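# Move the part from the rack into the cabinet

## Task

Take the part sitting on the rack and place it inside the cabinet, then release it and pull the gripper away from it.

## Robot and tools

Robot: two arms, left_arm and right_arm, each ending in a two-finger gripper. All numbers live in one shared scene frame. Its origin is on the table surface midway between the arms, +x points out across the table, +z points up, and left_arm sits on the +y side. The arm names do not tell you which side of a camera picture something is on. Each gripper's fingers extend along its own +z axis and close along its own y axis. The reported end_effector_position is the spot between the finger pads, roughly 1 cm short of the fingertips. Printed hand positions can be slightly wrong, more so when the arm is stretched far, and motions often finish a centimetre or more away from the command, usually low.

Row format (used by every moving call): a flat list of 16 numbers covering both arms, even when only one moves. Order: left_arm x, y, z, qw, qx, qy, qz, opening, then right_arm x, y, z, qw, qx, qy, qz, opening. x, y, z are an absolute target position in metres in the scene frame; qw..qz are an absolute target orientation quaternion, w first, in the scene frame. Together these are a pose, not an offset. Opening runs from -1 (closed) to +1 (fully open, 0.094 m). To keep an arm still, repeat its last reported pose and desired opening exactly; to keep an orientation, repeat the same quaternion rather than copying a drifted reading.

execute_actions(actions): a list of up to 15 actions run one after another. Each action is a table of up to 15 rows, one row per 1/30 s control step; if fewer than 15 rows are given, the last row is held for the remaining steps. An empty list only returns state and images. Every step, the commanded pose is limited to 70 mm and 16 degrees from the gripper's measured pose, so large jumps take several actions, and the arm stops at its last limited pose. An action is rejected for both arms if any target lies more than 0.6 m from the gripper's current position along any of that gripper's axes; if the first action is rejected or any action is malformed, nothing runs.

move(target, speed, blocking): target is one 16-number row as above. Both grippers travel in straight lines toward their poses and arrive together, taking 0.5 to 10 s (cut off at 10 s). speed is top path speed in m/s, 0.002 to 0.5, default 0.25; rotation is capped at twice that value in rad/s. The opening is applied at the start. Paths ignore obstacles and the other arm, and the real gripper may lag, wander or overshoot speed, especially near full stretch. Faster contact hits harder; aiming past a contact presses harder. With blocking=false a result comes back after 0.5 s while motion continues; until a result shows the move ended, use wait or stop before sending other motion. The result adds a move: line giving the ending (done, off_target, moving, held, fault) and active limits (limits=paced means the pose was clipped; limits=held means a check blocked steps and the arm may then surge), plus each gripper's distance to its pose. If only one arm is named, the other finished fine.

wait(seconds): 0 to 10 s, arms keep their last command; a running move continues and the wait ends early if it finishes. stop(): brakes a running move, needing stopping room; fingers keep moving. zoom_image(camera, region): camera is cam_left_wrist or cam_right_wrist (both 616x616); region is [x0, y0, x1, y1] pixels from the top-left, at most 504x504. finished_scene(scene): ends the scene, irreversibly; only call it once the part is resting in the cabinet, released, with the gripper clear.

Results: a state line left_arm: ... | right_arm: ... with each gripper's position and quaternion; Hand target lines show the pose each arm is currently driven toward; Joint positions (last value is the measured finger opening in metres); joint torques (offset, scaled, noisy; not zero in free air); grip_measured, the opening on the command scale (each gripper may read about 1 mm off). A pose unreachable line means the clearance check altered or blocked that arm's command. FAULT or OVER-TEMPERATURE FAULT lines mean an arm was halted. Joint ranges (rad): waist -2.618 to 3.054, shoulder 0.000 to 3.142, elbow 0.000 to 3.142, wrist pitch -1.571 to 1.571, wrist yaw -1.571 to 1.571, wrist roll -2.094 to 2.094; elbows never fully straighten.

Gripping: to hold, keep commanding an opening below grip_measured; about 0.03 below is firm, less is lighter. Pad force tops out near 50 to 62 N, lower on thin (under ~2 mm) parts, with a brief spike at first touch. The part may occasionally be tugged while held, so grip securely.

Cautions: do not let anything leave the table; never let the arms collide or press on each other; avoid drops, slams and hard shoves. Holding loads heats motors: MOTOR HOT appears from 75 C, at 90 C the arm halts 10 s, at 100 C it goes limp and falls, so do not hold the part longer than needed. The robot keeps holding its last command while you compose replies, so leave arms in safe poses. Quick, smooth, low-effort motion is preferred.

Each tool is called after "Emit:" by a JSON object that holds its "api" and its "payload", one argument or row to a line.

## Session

Emit:
{"api": "execute_actions", "payload": {
  "actions": []
}}

Scene clock: 0.00 s.
left_arm: end_effector_position=(+0.4877, +0.4309, +0.1504) grip_measured=+1.000 end_effector_quat_wxyz=(+0.457, -0.339, +0.712, -0.413) | right_arm: end_effector_position=(+0.1328, +0.0837, +0.3841) grip_measured=+1.000 end_effector_quat_wxyz=(+0.327, -0.184, +0.856, +0.356)
Joint positions: left_arm=[ 0.592  2.139  1.396  0.368  0.851 -0.891  0.094] | right_arm=[ 1.609  1.564  1.9   -0.958  0.421  0.902  0.094]
Joint velocities: left_arm=[-0.007 -0.017  0.012 -0.022  0.066  0.037  0.   ] | right_arm=[ 0.002  0.007 -0.007  0.051  0.022  0.051  0.   ]
Joint torques (N m, as the arm reports them, + toward a larger angle): no reading
Motor temperatures (°C, as the motors report them): left_arm=[23 32 24 31 21 22] | right_arm=[25 34 24 29 23 22]
Hand target (left_arm): +0.490, +0.432, +0.171; +0.478, -0.318, +0.709, -0.409
Hand target (right_arm): +0.134, +0.080, +0.393; +0.333, -0.180, +0.851, +0.364

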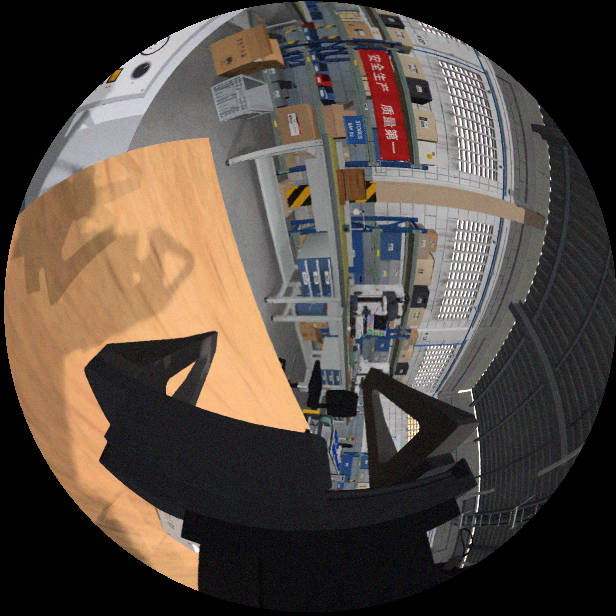

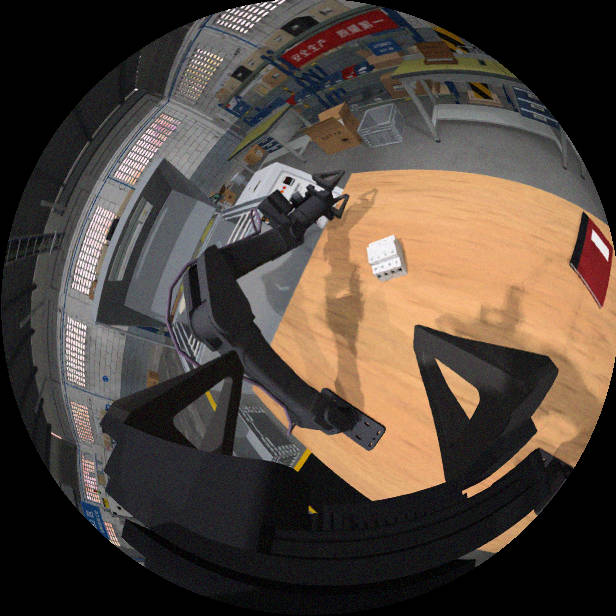

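Emit:
{"api": "move", "payload": {
  "target": [0.3,0.28,0.2,0,0.707,-0.707,0,1,0.45,-0.1,0.3,0.65,-0.65,0.27,0.27,1]
}}

Scene clock: 6.67 s.
left_arm: end_effector_position=(+0.3066, +0.2794, +0.1879) grip_measured=+1.000 end_effector_quat_wxyz=(-0.015, +0.712, -0.702, +0.020) | right_arm: end_effector_position=(+0.4488, -0.0958, +0.2909) grip_measured=+1.000 end_effector_quat_wxyz=(+0.649, -0.644, +0.285, +0.287)
Joint positions: left_arm=[ 0.145  1.894  1.922 -1.551  0.014 -1.438  0.094] | right_arm=[ 0.209  1.863  1.275  0.643 -1.426 -0.683  0.094]
Joint velocities: left_arm=[-0.002 -0.022 -0.007 -0.095 -0.066  0.081  0.   ] | right_arm=[-0.012 -0.032 -0.002  0.051  0.051 -0.051  0.   ]
Joint torques (N m, as the arm reports them, + toward a larger angle): left_arm=[ -0.36 -10.17   6.57   0.28  -0.19  -0.07] | right_arm=[-0.23 -8.88  9.23  1.17 -0.11  0.04]
Motor temperatures (°C, as the motors report them): left_arm=[23 33 25 31 21 22] | right_arm=[25 35 25 30 23 22]
Hand target (left_arm): +0.302, +0.280, +0.200; -0.029, +0.711, -0.702, +0.019
Hand target (right_arm): +0.452, -0.097, +0.301; +0.655, -0.646, +0.275, +0.280
Off the commanded pose (left_arm): 0.014 m, 3 deg.
Off the commanded pose (right_arm): 0.010 m, 3 deg.
joint sent to its limit (left arm) — the command would take joint 4 (wrist pitch) past its lower limit, so that joint was sent only as far as its limit.
move: off_target (left_arm, right_arm)

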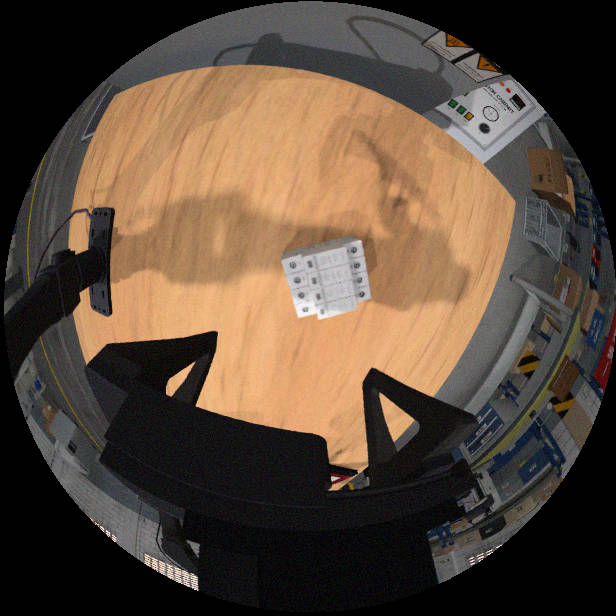

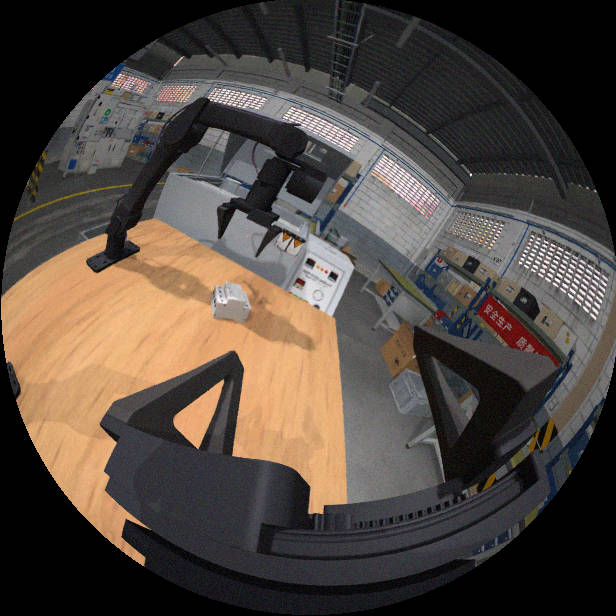

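Emit:
{"api": "move", "payload": {
  "target": [0.332,0.306,0.13,0,0.259,-0.966,0,1,0.45,-0.1,0.3,0.65,-0.65,0.27,0.27,1],
  "speed": 0.15
}}

Scene clock: 25.43 s.
left_arm: end_effector_position=(+0.3307, +0.2993, +0.1307) grip_measured=+1.000 end_effector_quat_wxyz=(-0.007, -0.258, +0.966, -0.007) | right_arm: end_effector_position=(+0.4483, -0.0958, +0.2840) grip_measured=+1.000 end_effector_quat_wxyz=(+0.646, -0.649, +0.283, +0.285)
Joint positions: left_arm=[ 0.186  2.035  1.892 -1.44   0.014 -0.333  0.094] | right_arm=[ 0.209  1.863  1.275  0.571 -1.43  -0.761  0.094]
Joint velocities: left_arm=[-0.017  0.002 -0.007 -0.022 -0.066 -0.022  0.   ] | right_arm=[-0.007 -0.002 -0.012 -0.037 -0.007 -0.037  0.   ]
Joint torques (N m, as the arm reports them, + toward a larger angle): left_arm=[ 0.73 -9.44  5.17  0.56 -0.15  0.04] | right_arm=[ -0.83 -10.3    9.38   0.91  -0.1   -0.07]
Motor temperatures (°C, as the motors report them): left_arm=[23 35 25 30 21 22] | right_arm=[25 37 27 31 23 22]
Hand target (left_arm): +0.332, +0.306, +0.130; +0.000, -0.259, +0.966, +0.000
Hand target (right_arm): +0.450, -0.100, +0.300; +0.654, -0.652, +0.271, +0.272
Off the commanded pose (left_arm): 0.007 m, 1 deg.
Off the commanded pose (right_arm): 0.017 m, 2 deg.
move: off_target (right_arm)

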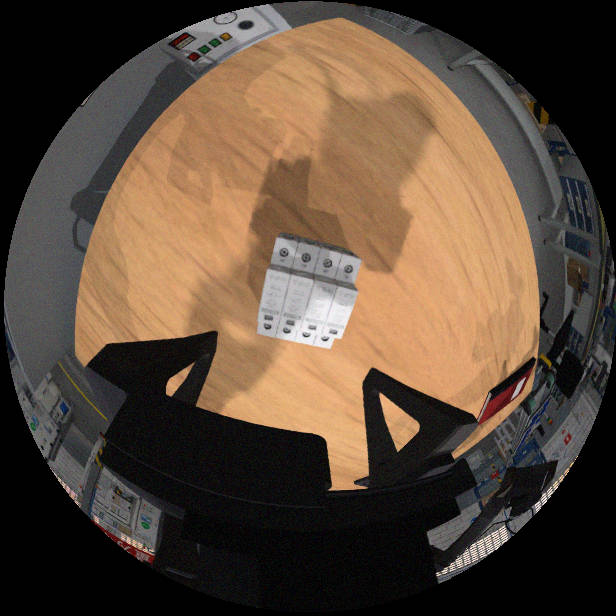

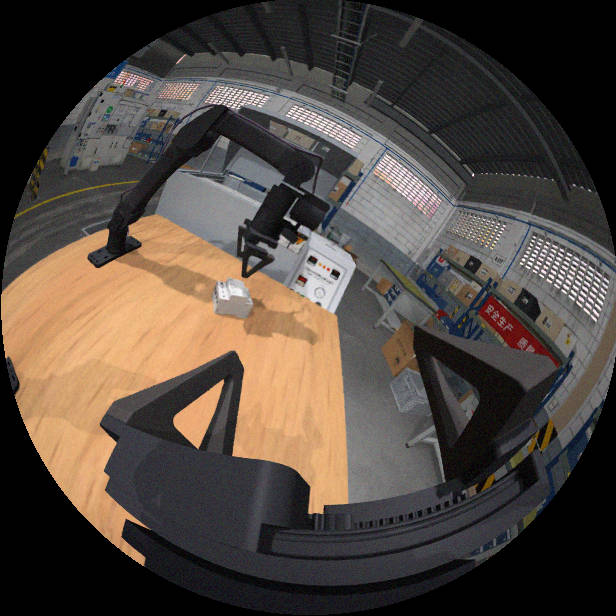

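Emit:
{"api": "move", "payload": {
  "target": [0.337,0.296,0.09,0,0.259,-0.966,0,1,0.45,-0.1,0.3,0.65,-0.65,0.27,0.27,1],
  "speed": 0.06
}}

Emit:
{"api": "zoom_image", "payload": {
  "camera": "cam_right_wrist",
  "region": [140,180,340,340]
}}

Scene clock: 31.43 s.
left_arm: end_effector_position=(+0.3338, +0.2961, +0.0888) grip_measured=+1.000 end_effector_quat_wxyz=(-0.011, -0.260, +0.965, -0.006) | right_arm: end_effector_position=(+0.4483, -0.0958, +0.2837) grip_measured=+1.000 end_effector_quat_wxyz=(+0.646, -0.649, +0.283, +0.285)
Joint positions: left_arm=[ 0.177  2.05   1.748 -1.289  0.014 -0.346  0.094] | right_arm=[ 0.209  1.863  1.275  0.568 -1.43  -0.764  0.094]
Joint velocities: left_arm=[0.007 0.002 0.002 0.022 0.007 0.007 0.   ] | right_arm=[-0.002  0.017 -0.012  0.007 -0.007  0.022  0.   ]
Joint torques (N m, as the arm reports them, + toward a larger angle): left_arm=[-0.46 -9.81  5.4   0.56 -0.14 -0.08] | right_arm=[ -0.78 -10.45   9.54   0.9   -0.11  -0.07]
Motor temperatures (°C, as the motors report them): left_arm=[23 35 25 30 21 22] | right_arm=[25 38 27 31 23 22]
Hand target (left_arm): +0.337, +0.296, +0.090; -0.000, -0.259, +0.966, -0.000
Hand target (right_arm): +0.450, -0.100, +0.300; +0.654, -0.652, +0.271, +0.271
Off the commanded pose (left_arm): 0.003 m, 1 deg.
Off the commanded pose (right_arm): 0.017 m, 2 deg.
move: off_target (right_arm)

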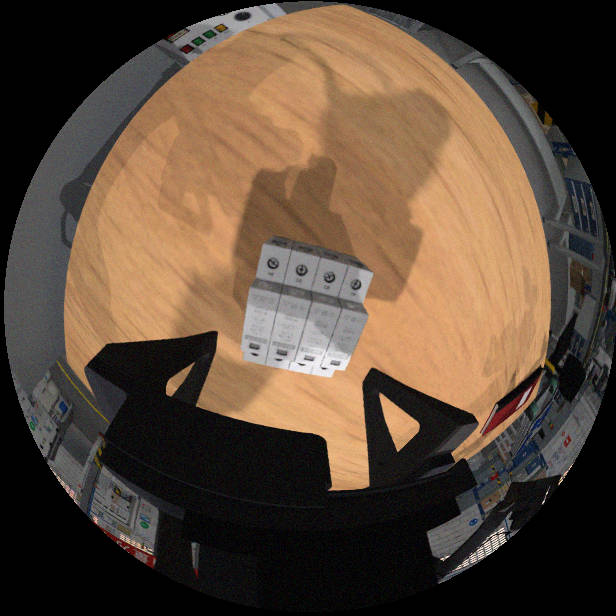

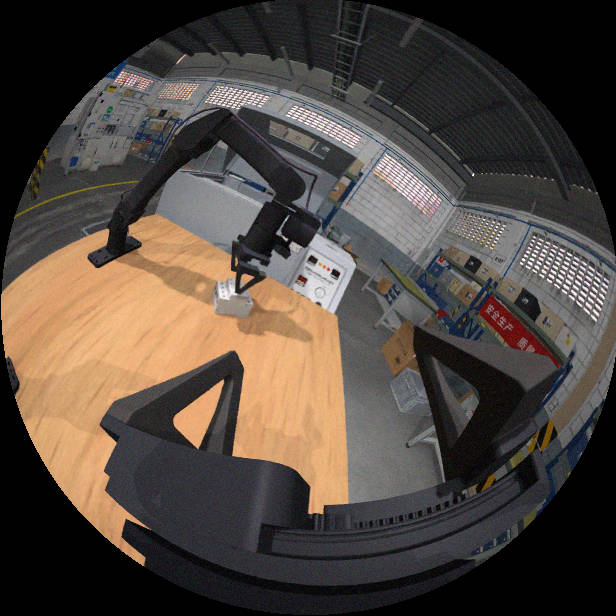

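Region (140, 180, 340, 340) of cam_right_wrist's 616x616 image, scaled by 2.520, with more detail than that image has; it fills the top 403 rows of this view, and the rest is white.

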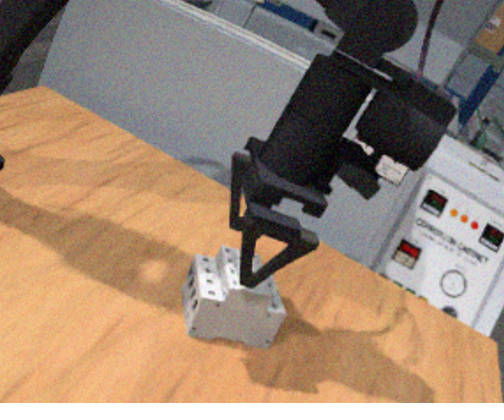

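Emit:
{"api": "move", "payload": {
  "target": [0.341,0.293,0.048,0,0.259,-0.966,0,1,0.45,-0.1,0.3,0.65,-0.65,0.27,0.27,1],
  "speed": 0.04
}}

Emit:
{"api": "move", "payload": {
  "target": [0.341,0.293,0.047,-0.446,0.230,-0.857,-0.120,1,0.45,-0.1,0.3,0.65,-0.65,0.27,0.27,1],
  "speed": 0.2
}}

Emit:
{"api": "zoom_image", "payload": {
  "camera": "cam_right_wrist",
  "region": [140,180,340,340]
}}

Scene clock: 42.63 s.
left_arm: end_effector_position=(+0.3381, +0.2936, +0.0480) grip_measured=+1.000 end_effector_quat_wxyz=(-0.009, -0.261, +0.965, -0.006) | right_arm: end_effector_position=(+0.4483, -0.0958, +0.2837) grip_measured=+1.000 end_effector_quat_wxyz=(+0.646, -0.649, +0.283, +0.285)
Joint positions: left_arm=[ 0.169  2.085  1.636 -1.139  0.014 -0.355  0.094] | right_arm=[ 0.209  1.863  1.275  0.568 -1.43  -0.764  0.094]
Joint velocities: left_arm=[-0.012  0.007 -0.012  0.051 -0.051  0.007  0.   ] | right_arm=[ 0.002 -0.007 -0.007 -0.125 -0.022  0.066  0.   ]
Joint torques (N m, as the arm reports them, + toward a larger angle): left_arm=[-0.48 -9.85  5.21  0.55 -0.14 -0.07] | right_arm=[ -0.7  -10.25   9.44   0.93  -0.08  -0.11]
Motor temperatures (°C, as the motors report them): left_arm=[23 35 25 30 21 22] | right_arm=[25 38 27 31 23 22]
Hand target (left_arm): +0.341, +0.293, +0.048; -0.000, -0.259, +0.966, -0.000
Hand target (right_arm): +0.450, -0.100, +0.300; +0.654, -0.652, +0.271, +0.271
Off the commanded pose (left_arm): 0.003 m, 1 deg.
Off the commanded pose (right_arm): 0.017 m, 2 deg.
move: off_target (right_arm)

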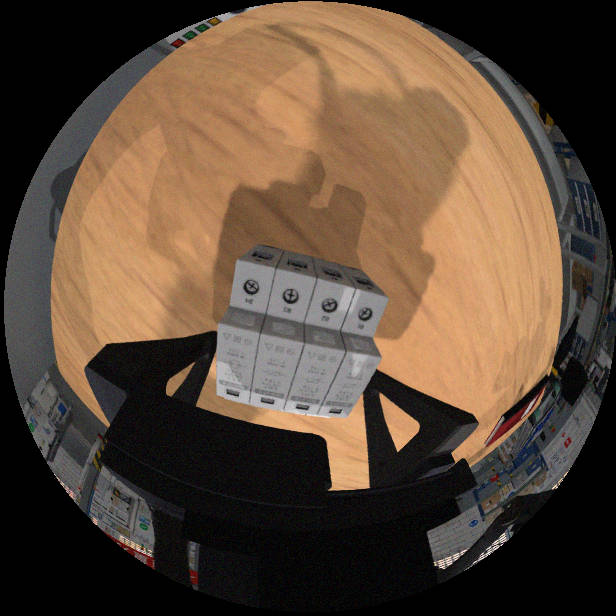

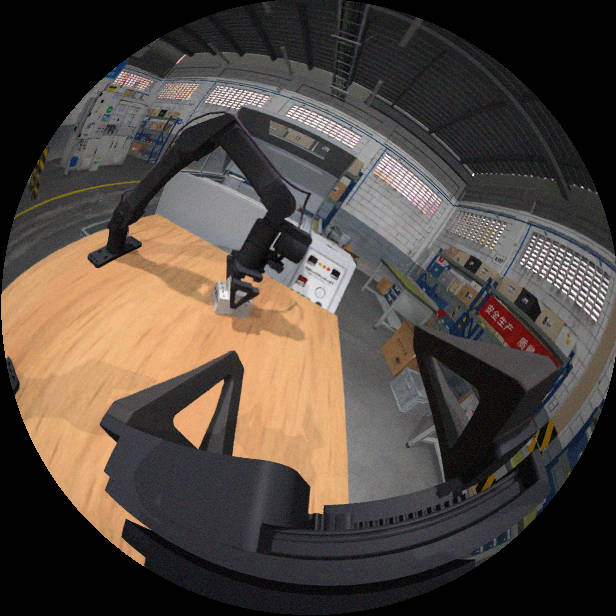

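Scene clock: 45.83 s.
left_arm: end_effector_position=(+0.3412, +0.2932, +0.0463) grip_measured=+1.000 end_effector_quat_wxyz=(+0.440, -0.229, +0.861, +0.110) | right_arm: end_effector_position=(+0.4483, -0.0958, +0.2837) grip_measured=+1.000 end_effector_quat_wxyz=(+0.646, -0.649, +0.283, +0.285)
Joint positions: left_arm=[-0.024  1.643  0.576  0.368 -0.417 -0.344  0.094] | right_arm=[ 0.209  1.863  1.275  0.568 -1.43  -0.764  0.094]
Joint velocities: left_arm=[ 0.002 -0.012 -0.007 -0.022  0.051  0.007  0.   ] | right_arm=[-0.027 -0.017  0.002  0.007 -0.022 -0.051  0.   ]
Joint torques (N m, as the arm reports them, + toward a larger angle): left_arm=[-0.43 -5.42  4.64  2.17 -0.34  0.05] | right_arm=[ -0.8  -10.26   9.71   0.91  -0.1   -0.11]
Motor temperatures (°C, as the motors report them): left_arm=[23 35 25 30 21 22] | right_arm=[25 39 27 31 23 22]
Hand target (left_arm): +0.341, +0.293, +0.047; +0.447, -0.227, +0.858, +0.116
Hand target (right_arm): +0.450, -0.100, +0.300; +0.654, -0.652, +0.271, +0.271
Off the commanded pose (left_arm): 0.001 m, 1 deg.
Off the commanded pose (right_arm): 0.017 m, 2 deg.
move: off_target (right_arm)

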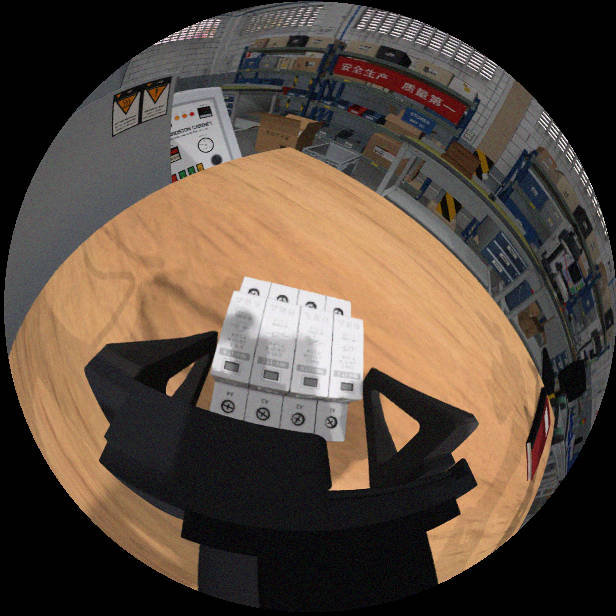

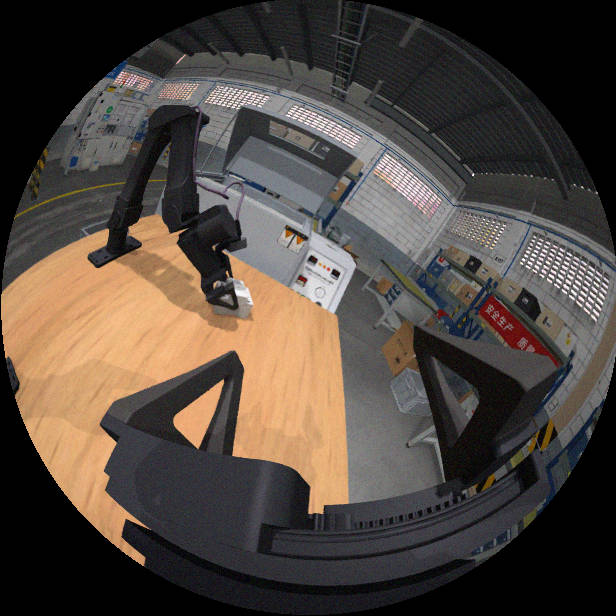

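Region (140, 180, 340, 340) of cam_right_wrist's 616x616 image, scaled by 2.520, with more detail than that image has; it fills the top 403 rows of this view, and the rest is white.

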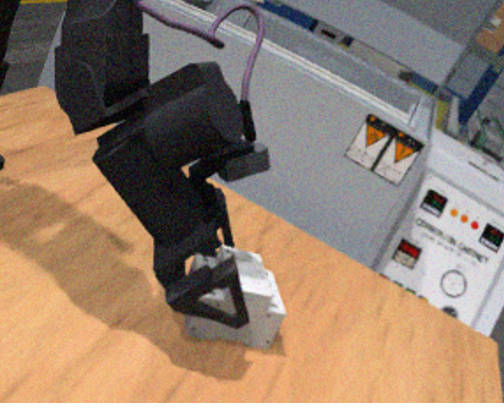

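Emit:
{"api": "move", "payload": {
  "target": [0.346,0.3005,0.045,-0.446,0.230,-0.857,-0.120,1,0.45,-0.1,0.3,0.65,-0.65,0.27,0.27,1],
  "speed": 0.03
}}

Emit:
{"api": "move", "payload": {
  "target": [0.346,0.3005,0.045,-0.446,0.230,-0.857,-0.120,0.48,0.45,-0.1,0.3,0.65,-0.65,0.27,0.27,1]
}}

Emit:
{"api": "move", "payload": {
  "target": [0.25,0.42,0.38,-0.40,0.45,-0.76,-0.24,0.48,0.28,0.3,0.42,-0.478,0.532,-0.473,-0.515,1],
  "speed": 0.15
}}

Scene clock: 53.00 s.
left_arm: end_effector_position=(+0.3405, +0.2952, +0.0382) grip_measured=+1.000 end_effector_quat_wxyz=(+0.433, -0.225, +0.865, +0.115) | right_arm: end_effector_position=(+0.4483, -0.0958, +0.2836) grip_measured=+1.000 end_effector_quat_wxyz=(+0.646, -0.649, +0.283, +0.285)
Joint positions: left_arm=[-0.019  1.67   0.576  0.38  -0.417 -0.332  0.094] | right_arm=[ 0.209  1.863  1.275  0.567 -1.43  -0.764  0.094]
Joint velocities: left_arm=[ 0.007 -0.002 -0.012  0.022  0.051 -0.022  0.   ] | right_arm=[ 0.012 -0.007  0.022  0.022  0.022 -0.051  0.   ]
Joint torques (N m, as the arm reports them, + toward a larger angle): left_arm=[ 0.68 -5.5   6.05  2.16 -0.26  0.05] | right_arm=[ -0.69 -10.18   9.6    0.9   -0.11  -0.07]
Motor temperatures (°C, as the motors report them): left_arm=[23 34 25 31 21 22] | right_arm=[25 39 28 31 23 22]
Hand target (left_arm): +0.346, +0.301, +0.045; +0.446, -0.230, +0.857, +0.120
Hand target (right_arm): +0.450, -0.100, +0.300; +0.654, -0.652, +0.271, +0.272
Off the commanded pose (left_arm): 0.010 m, 2 deg.
Off the commanded pose (right_arm): 0.017 m, 2 deg.
move: off_target (right_arm)

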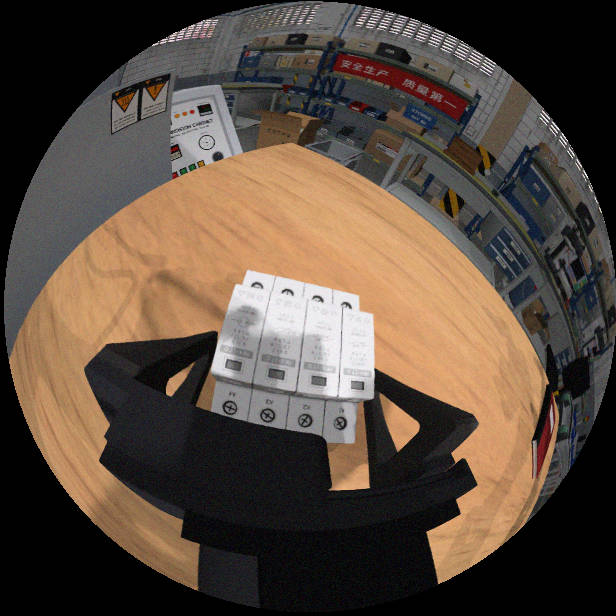

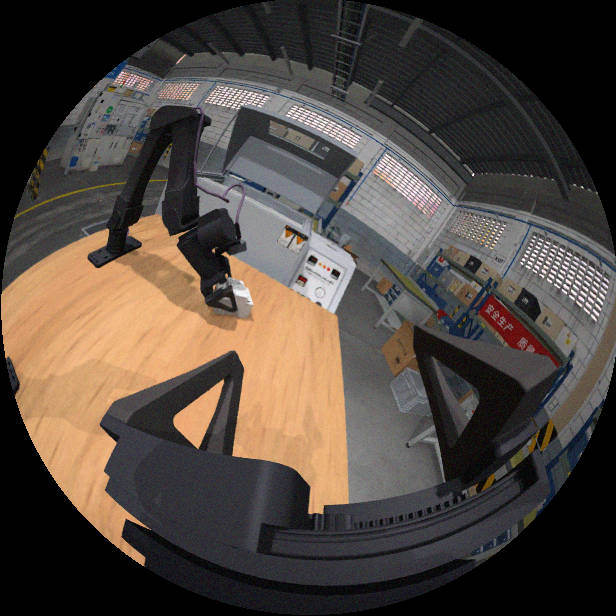

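Scene clock: 53.70 s.
left_arm: end_effector_position=(+0.3403, +0.2955, +0.0380) grip_measured=+0.531 end_effector_quat_wxyz=(+0.432, -0.226, +0.865, +0.116) | right_arm: end_effector_position=(+0.4483, -0.0958, +0.2836) grip_measured=+1.000 end_effector_quat_wxyz=(+0.646, -0.649, +0.283, +0.285)
Joint positions: left_arm=[-0.018  1.67   0.576  0.379 -0.418 -0.333  0.072] | right_arm=[ 0.209  1.863  1.275  0.567 -1.43  -0.764  0.094]
Joint velocities: left_arm=[-0.002 -0.012  0.007 -0.007  0.007  0.081 -0.001] | right_arm=[ 0.012  0.007 -0.002 -0.037 -0.11  -0.051  0.   ]
Joint torques (N m, as the arm reports them, + toward a larger angle): left_arm=[ 0.65 -5.49  6.06  2.17 -0.25  0.08] | right_arm=[ -0.83 -10.38   9.53   0.98  -0.11  -0.1 ]
Motor temperatures (°C, as the motors report them): left_arm=[23 34 25 31 21 22] | right_arm=[25 39 28 31 23 22]
Hand target (left_arm): +0.346, +0.300, +0.045; +0.446, -0.230, +0.857, +0.120
Hand target (right_arm): +0.450, -0.100, +0.300; +0.654, -0.652, +0.271, +0.271
Off the commanded pose (left_arm): 0.010 m, 2 deg.
Off the commanded pose (right_arm): 0.017 m, 2 deg.
move: off_target (right_arm)

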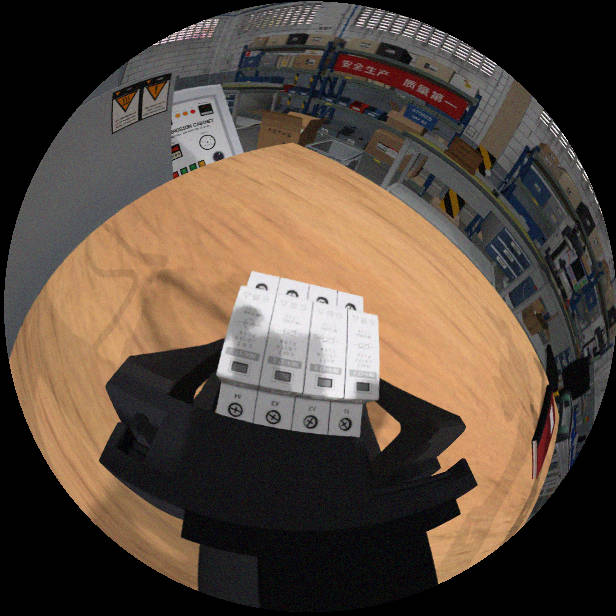

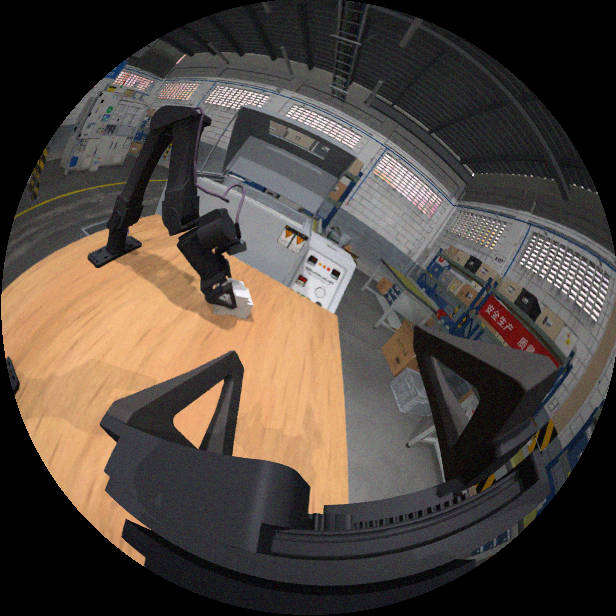

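Scene clock: 57.60 s.
left_arm: end_effector_position=(+0.2503, +0.4080, +0.3419) grip_measured=+0.530 end_effector_quat_wxyz=(+0.346, -0.433, +0.800, +0.229) | right_arm: end_effector_position=(+0.2776, +0.3040, +0.4023) grip_measured=+1.000 end_effector_quat_wxyz=(-0.483, +0.528, -0.476, -0.511)
Joint positions: left_arm=[ 0.247  1.443  1.762 -1.229 -0.592 -0.534  0.072] | right_arm=[ 1.149  2.516  2.826 -0.322 -0.566 -0.031  0.094]
Joint velocities: left_arm=[ 0.022  0.002 -0.017  0.022  0.022 -0.095 -0.   ] | right_arm=[-0.007 -0.002  0.007 -0.037 -0.022 -0.081  0.   ]
Joint torques (N m, as the arm reports them, + toward a larger angle): left_arm=[ 0.57 -5.65 10.54  2.2  -0.81 -0.07] | right_arm=[ -0.29 -13.72   9.38   1.42   0.01   0.03]
Motor temperatures (°C, as the motors report them): left_arm=[23 34 25 32 21 22] | right_arm=[25 39 28 31 23 22]
Hand target (left_arm): +0.249, +0.418, +0.379; +0.402, -0.452, +0.760, +0.239
Hand target (right_arm): +0.277, +0.300, +0.416; -0.492, +0.522, -0.470, -0.514
Off the commanded pose (left_arm): 0.040 m, 8 deg.
Off the commanded pose (right_arm): 0.018 m, 1 deg.
elbow stopped short (right arm): the move would have taken joint 3 (elbow) straighter than the controller allows; a more bent joint 3 avoids this.
move: off_target (left_arm, right_arm)

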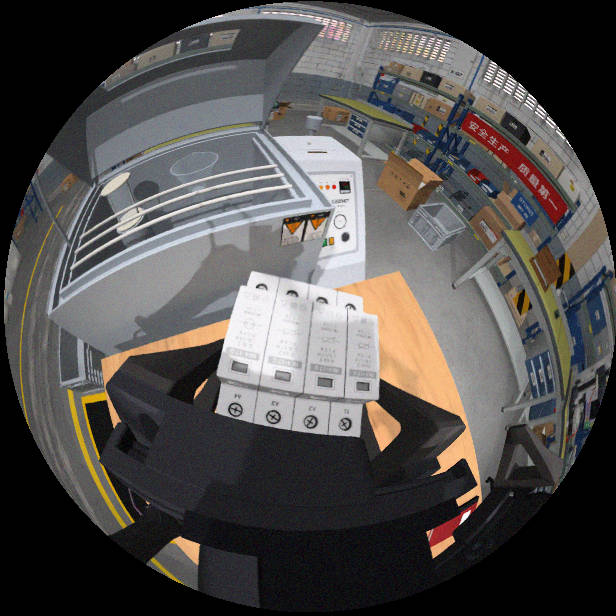

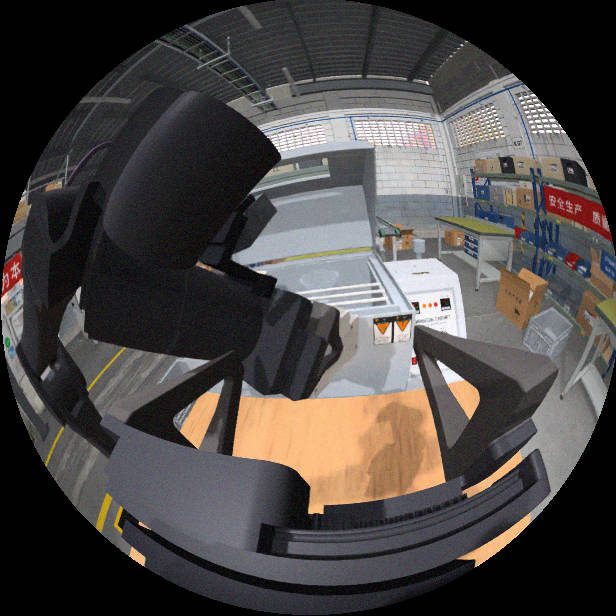

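Emit:
{"api": "move", "payload": {
  "target": [0.08,0.66,0.42,-0.38,0.597,-0.597,-0.38,0.48,0.2776,0.304,0.4023,-0.483,0.528,-0.476,-0.511,1],
  "speed": 0.15
}}

Emit:
{"api": "move", "payload": {
  "target": [0.08,0.80,0.36,-0.39,0.59,-0.59,-0.39,0.48,0.2776,0.304,0.4023,-0.483,0.528,-0.476,-0.511,1],
  "speed": 0.08
}}

Emit:
{"api": "zoom_image", "payload": {
  "camera": "cam_right_wrist",
  "region": [170,190,430,370]
}}

Scene clock: 65.77 s.
left_arm: end_effector_position=(+0.0772, +0.6469, +0.3597) grip_measured=+0.529 end_effector_quat_wxyz=(-0.308, +0.611, -0.645, -0.342) | right_arm: end_effector_position=(+0.2776, +0.3040, +0.4018) grip_measured=+1.000 end_effector_quat_wxyz=(-0.483, +0.528, -0.477, -0.511)
Joint positions: left_arm=[ 1.122  1.6    1.873 -0.944 -0.379 -0.206  0.072] | right_arm=[ 1.149  2.516  2.826 -0.325 -0.566 -0.031  0.094]
Joint velocities: left_arm=[-0.002  0.017 -0.012 -0.022  0.022 -0.007 -0.   ] | right_arm=[-0.007  0.002 -0.007 -0.007 -0.022 -0.022  0.   ]
Joint torques (N m, as the arm reports them, + toward a larger angle): left_arm=[ 0.32 -8.01 11.77  3.16 -0.31  0.04] | right_arm=[ -0.14 -13.42   6.68   1.5   -0.03  -0.06]
Motor temperatures (°C, as the motors report them): left_arm=[23 34 26 33 21 22] | right_arm=[25 41 28 32 23 22]
Hand target (left_arm): +0.076, +0.653, +0.419; -0.383, +0.596, -0.595, -0.378
Hand target (right_arm): +0.278, +0.304, +0.402; -0.483, +0.528, -0.476, -0.511
Off the commanded pose (left_arm): 0.062 m, 11 deg.
Off the commanded pose (right_arm): 0.001 m, 0 deg.
move: off_target (left_arm)

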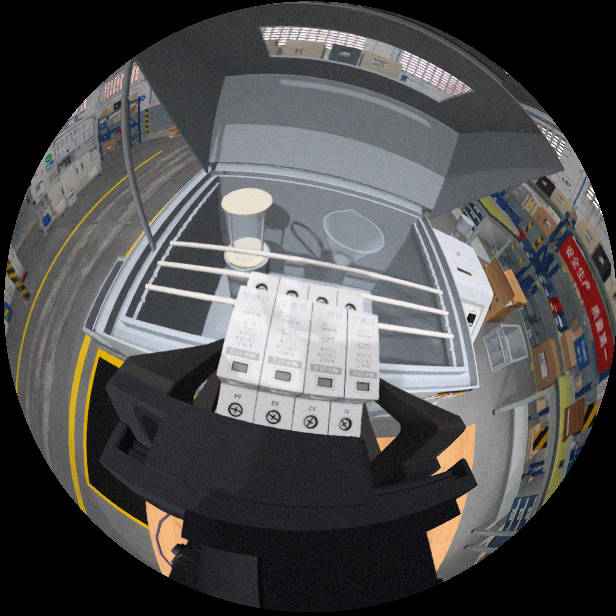

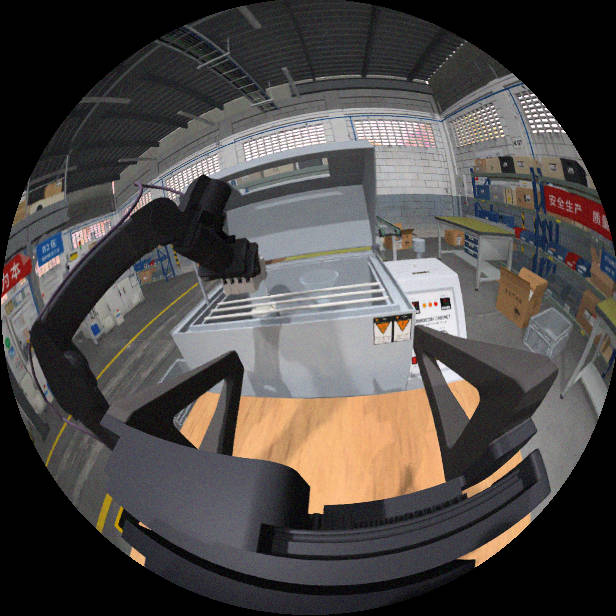

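Scene clock: 68.07 s.
left_arm: end_effector_position=(+0.0790, +0.7772, +0.2834) grip_measured=+0.529 end_effector_quat_wxyz=(-0.309, +0.613, -0.644, -0.339) | right_arm: end_effector_position=(+0.2776, +0.3040, +0.4018) grip_measured=+1.000 end_effector_quat_wxyz=(-0.483, +0.528, -0.477, -0.511)
Joint positions: left_arm=[ 1.252  1.982  2.016 -0.679 -0.272 -0.129  0.072] | right_arm=[ 1.149  2.516  2.826 -0.325 -0.566 -0.031  0.094]
Joint velocities: left_arm=[-0.002 -0.002  0.017 -0.022 -0.066 -0.007 -0.   ] | right_arm=[-0.007 -0.002 -0.002  0.007 -0.022  0.022  0.   ]
Joint torques (N m, as the arm reports them, + toward a larger angle): left_arm=[  0.61 -12.45  12.49   3.31  -0.18   0.05] | right_arm=[ -0.17 -13.5    6.73   1.5   -0.04  -0.04]
Motor temperatures (°C, as the motors report them): left_arm=[23 34 26 33 21 22] | right_arm=[25 42 27 32 23 22]
Hand target (left_arm): +0.076, +0.788, +0.359; -0.390, +0.590, -0.591, -0.389
Hand target (right_arm): +0.278, +0.304, +0.402; -0.483, +0.528, -0.476, -0.511
Off the commanded pose (left_arm): 0.080 m, 13 deg.
Off the commanded pose (right_arm): 0.001 m, 0 deg.
move: off_target (left_arm)

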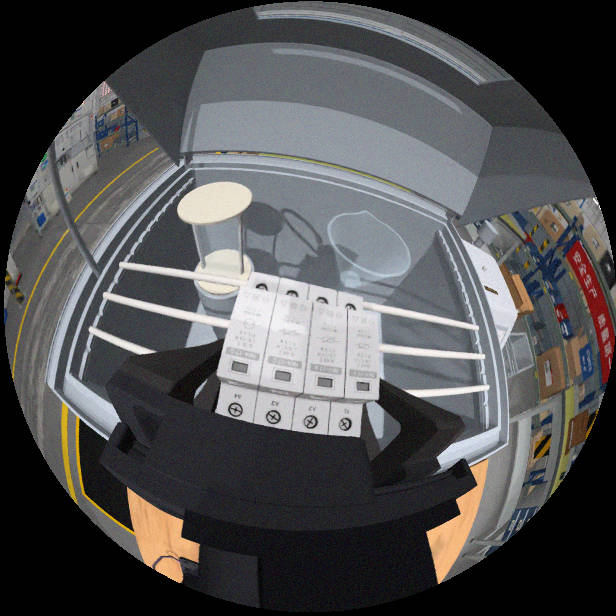

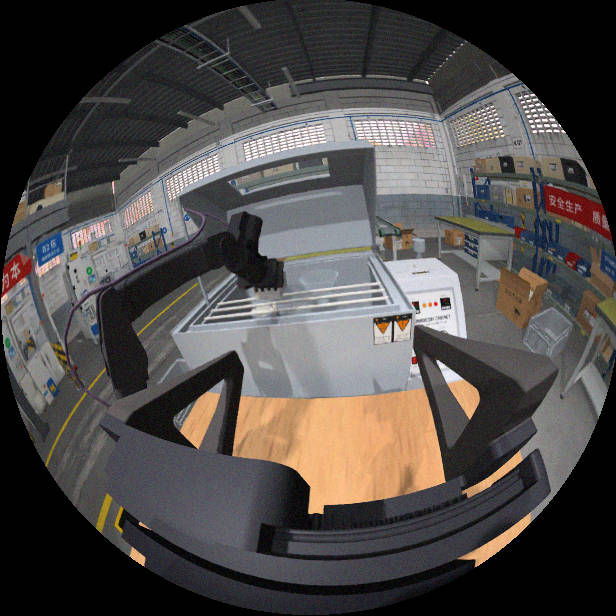

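Region (170, 190, 430, 370) of cam_right_wrist's 616x616 image, scaled by 1.938, with more detail than that image has; it fills the top 349 rows of this view, and the rest is white.

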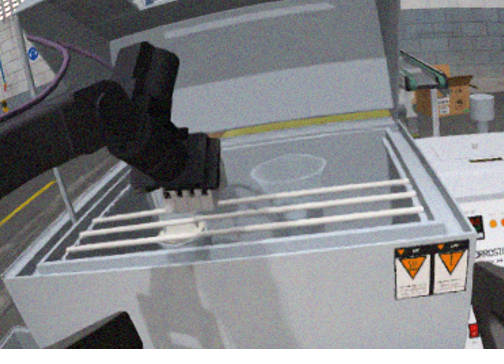

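Emit:
{"api": "move", "payload": {
  "target": [0.08,0.848,0.33,-0.40,0.583,-0.583,-0.40,0.48,0.2776,0.304,0.4023,-0.483,0.528,-0.476,-0.511,1],
  "speed": 0.04
}}

Emit:
{"api": "zoom_image", "payload": {
  "camera": "cam_right_wrist",
  "region": [170,190,430,370]
}}

Scene clock: 75.77 s.
left_arm: end_effector_position=(+0.0803, +0.8231, +0.2520) grip_measured=+0.529 end_effector_quat_wxyz=(-0.322, +0.607, -0.637, -0.348) | right_arm: end_effector_position=(+0.2776, +0.3040, +0.4018) grip_measured=+1.000 end_effector_quat_wxyz=(-0.483, +0.528, -0.477, -0.511)
Joint positions: left_arm=[ 1.279  2.128  2.077 -0.553 -0.252 -0.107  0.072] | right_arm=[ 1.149  2.516  2.826 -0.325 -0.566 -0.031  0.094]
Joint velocities: left_arm=[-0.007  0.012  0.002 -0.022 -0.081 -0.022 -0.001] | right_arm=[ 0.012 -0.002 -0.012 -0.022 -0.007 -0.11   0.   ]
Joint torques (N m, as the arm reports them, + toward a larger angle): left_arm=[  0.71 -13.69  12.7    3.37  -0.15   0.05] | right_arm=[ -0.01 -13.67   6.65   1.49  -0.02  -0.06]
Motor temperatures (°C, as the motors report them): left_arm=[23 36 27 35 21 22] | right_arm=[25 43 27 32 23 22]
Hand target (left_arm): +0.077, +0.835, +0.330; -0.400, +0.583, -0.584, -0.400
Hand target (right_arm): +0.278, +0.304, +0.402; -0.483, +0.528, -0.476, -0.511
Off the commanded pose (left_arm): 0.082 m, 13 deg.
Off the commanded pose (right_arm): 0.001 m, 0 deg.
move: off_target (left_arm)

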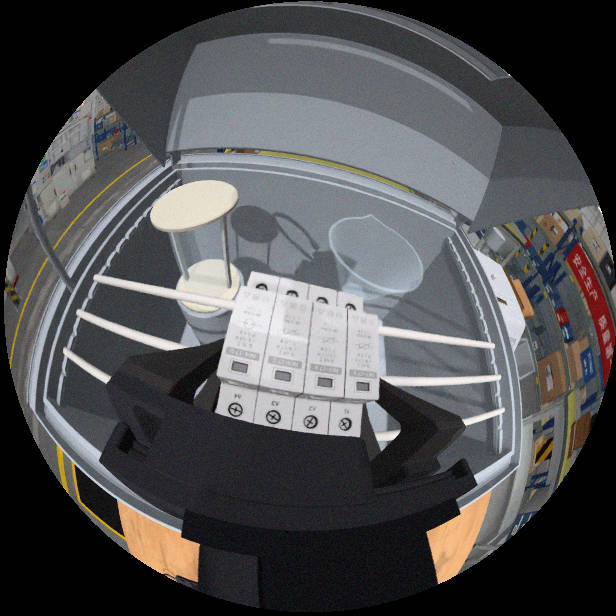

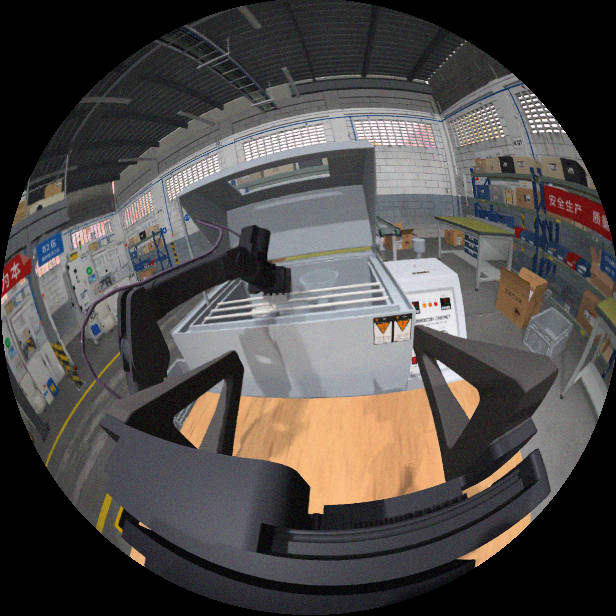

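Region (170, 190, 430, 370) of cam_right_wrist's 616x616 image, scaled by 1.938, with more detail than that image has; it fills the top 349 rows of this view, and the rest is white.

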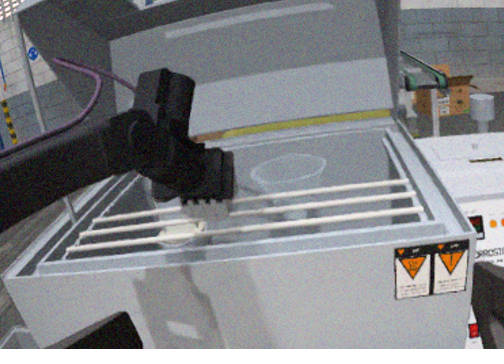

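Emit:
{"api": "move", "payload": {
  "target": [0.08,0.845,0.275,-0.39,0.59,-0.59,-0.39,0.48,0.2776,0.304,0.4023,-0.483,0.528,-0.476,-0.511,1],
  "speed": 0.02
}}

Emit:
{"api": "zoom_image", "payload": {
  "camera": "cam_right_wrist",
  "region": [170,190,430,370]
}}

Scene clock: 86.67 s.
left_arm: end_effector_position=(+0.0847, +0.8361, +0.2233) grip_measured=+0.529 end_effector_quat_wxyz=(-0.340, +0.605, -0.627, -0.355) | right_arm: end_effector_position=(+0.2776, +0.3040, +0.4018) grip_measured=+1.000 end_effector_quat_wxyz=(-0.483, +0.528, -0.477, -0.511)
Joint positions: left_arm=[ 1.28   2.145  1.954 -0.371 -0.248 -0.114  0.072] | right_arm=[ 1.149  2.516  2.826 -0.325 -0.566 -0.031  0.094]
Joint velocities: left_arm=[ 0.007 -0.002 -0.012  0.066  0.066 -0.037  0.   ] | right_arm=[ 0.012 -0.012 -0.007 -0.007 -0.007  0.007  0.   ]
Joint torques (N m, as the arm reports them, + toward a larger angle): left_arm=[  0.67 -14.89   7.98   3.02  -0.15   0.02] | right_arm=[ -0.04 -13.66   6.64   1.48  -0.04  -0.08]
Motor temperatures (°C, as the motors report them): left_arm=[23 39 27 37 21 22] | right_arm=[25 44 27 33 23 22]
Hand target (left_arm): +0.079, +0.841, +0.275; -0.389, +0.590, -0.591, -0.389
Hand target (right_arm): +0.278, +0.304, +0.402; -0.483, +0.528, -0.476, -0.511
Off the commanded pose (left_arm): 0.053 m, 8 deg.
Off the commanded pose (right_arm): 0.001 m, 0 deg.
move: off_target (left_arm)

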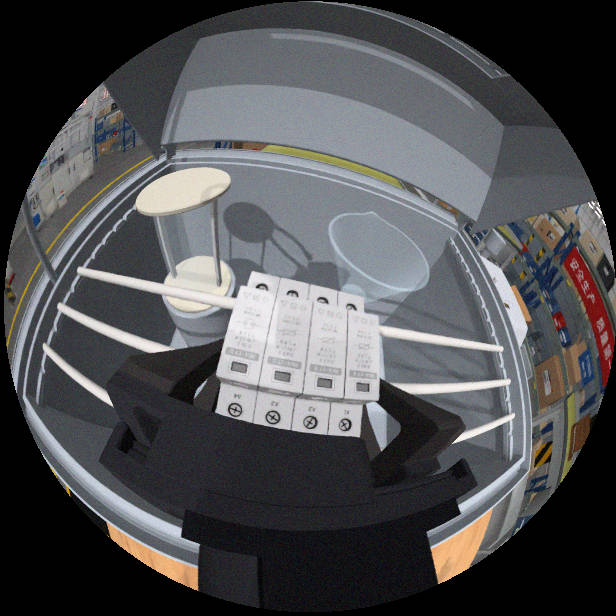

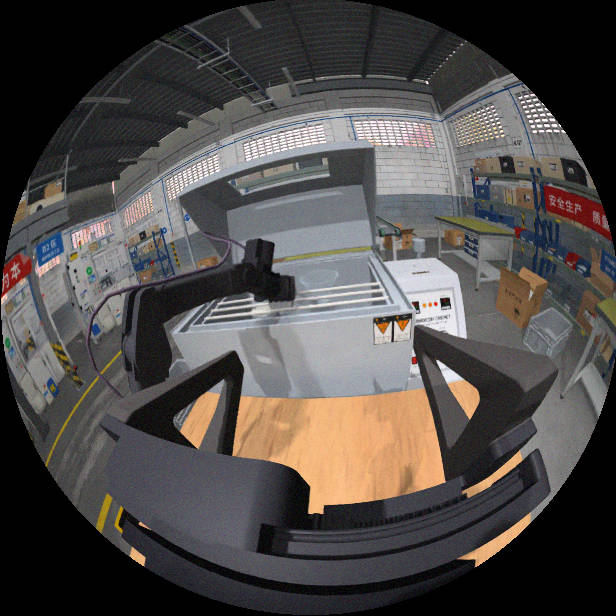

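Region (170, 190, 430, 370) of cam_right_wrist's 616x616 image, scaled by 1.938, with more detail than that image has; it fills the top 349 rows of this view, and the rest is white.

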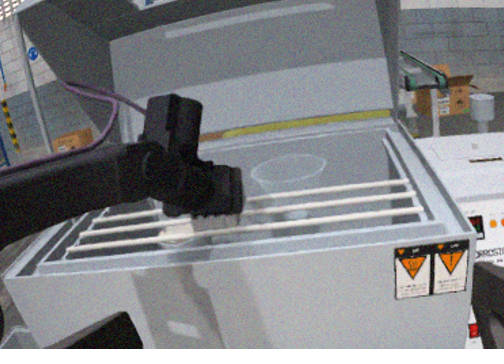

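Emit:
{"api": "move", "payload": {
  "target": [0.08,0.842,0.255,-0.385,0.593,-0.593,-0.385,0.48,0.2776,0.304,0.4023,-0.483,0.528,-0.476,-0.511,1],
  "speed": 0.015
}}

Scene clock: 96.17 s.
left_arm: end_effector_position=(+0.0857, +0.8393, +0.2225) grip_measured=+0.529 end_effector_quat_wxyz=(-0.357, +0.602, -0.615, -0.362) | right_arm: end_effector_position=(+0.2776, +0.3040, +0.4018) grip_measured=+1.000 end_effector_quat_wxyz=(-0.483, +0.528, -0.477, -0.511)
Joint positions: left_arm=[ 1.28   2.135  1.901 -0.286 -0.247 -0.121  0.072] | right_arm=[ 1.149  2.516  2.826 -0.325 -0.566 -0.031  0.094]
Joint velocities: left_arm=[-0.007 -0.007 -0.017 -0.007 -0.007 -0.051  0.   ] | right_arm=[-0.002 -0.012 -0.012 -0.037 -0.066 -0.022  0.   ]
Joint torques (N m, as the arm reports them, + toward a larger angle): left_arm=[  0.61 -13.96   7.1    2.65  -0.14   0.04] | right_arm=[  0.03 -13.61   6.74   1.49   0.02  -0.05]
Motor temperatures (°C, as the motors report them): left_arm=[23 40 26 37 21 22] | right_arm=[25 44 27 33 23 22]
Hand target (left_arm): +0.080, +0.841, +0.255; -0.385, +0.593, -0.594, -0.385
Hand target (right_arm): +0.278, +0.304, +0.402; -0.483, +0.528, -0.476, -0.511
Off the commanded pose (left_arm): 0.033 m, 5 deg.
Off the commanded pose (right_arm): 0.001 m, 0 deg.
move: off_target (left_arm)

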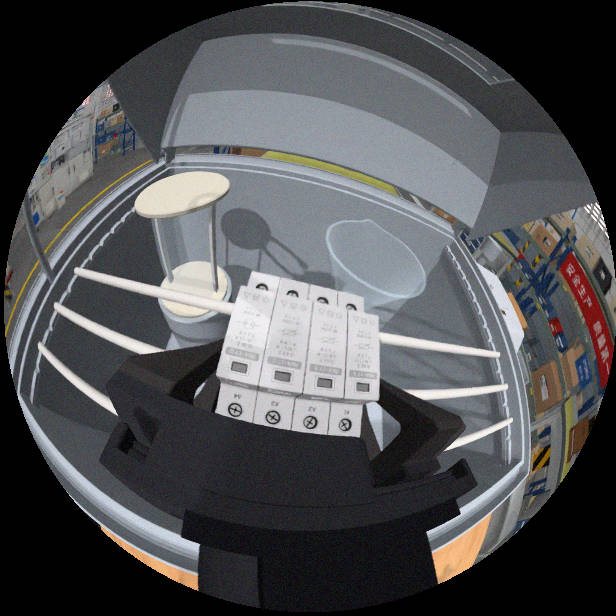

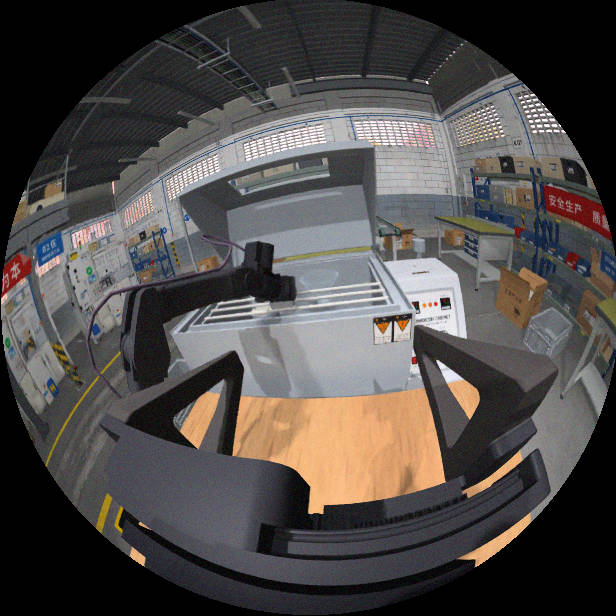

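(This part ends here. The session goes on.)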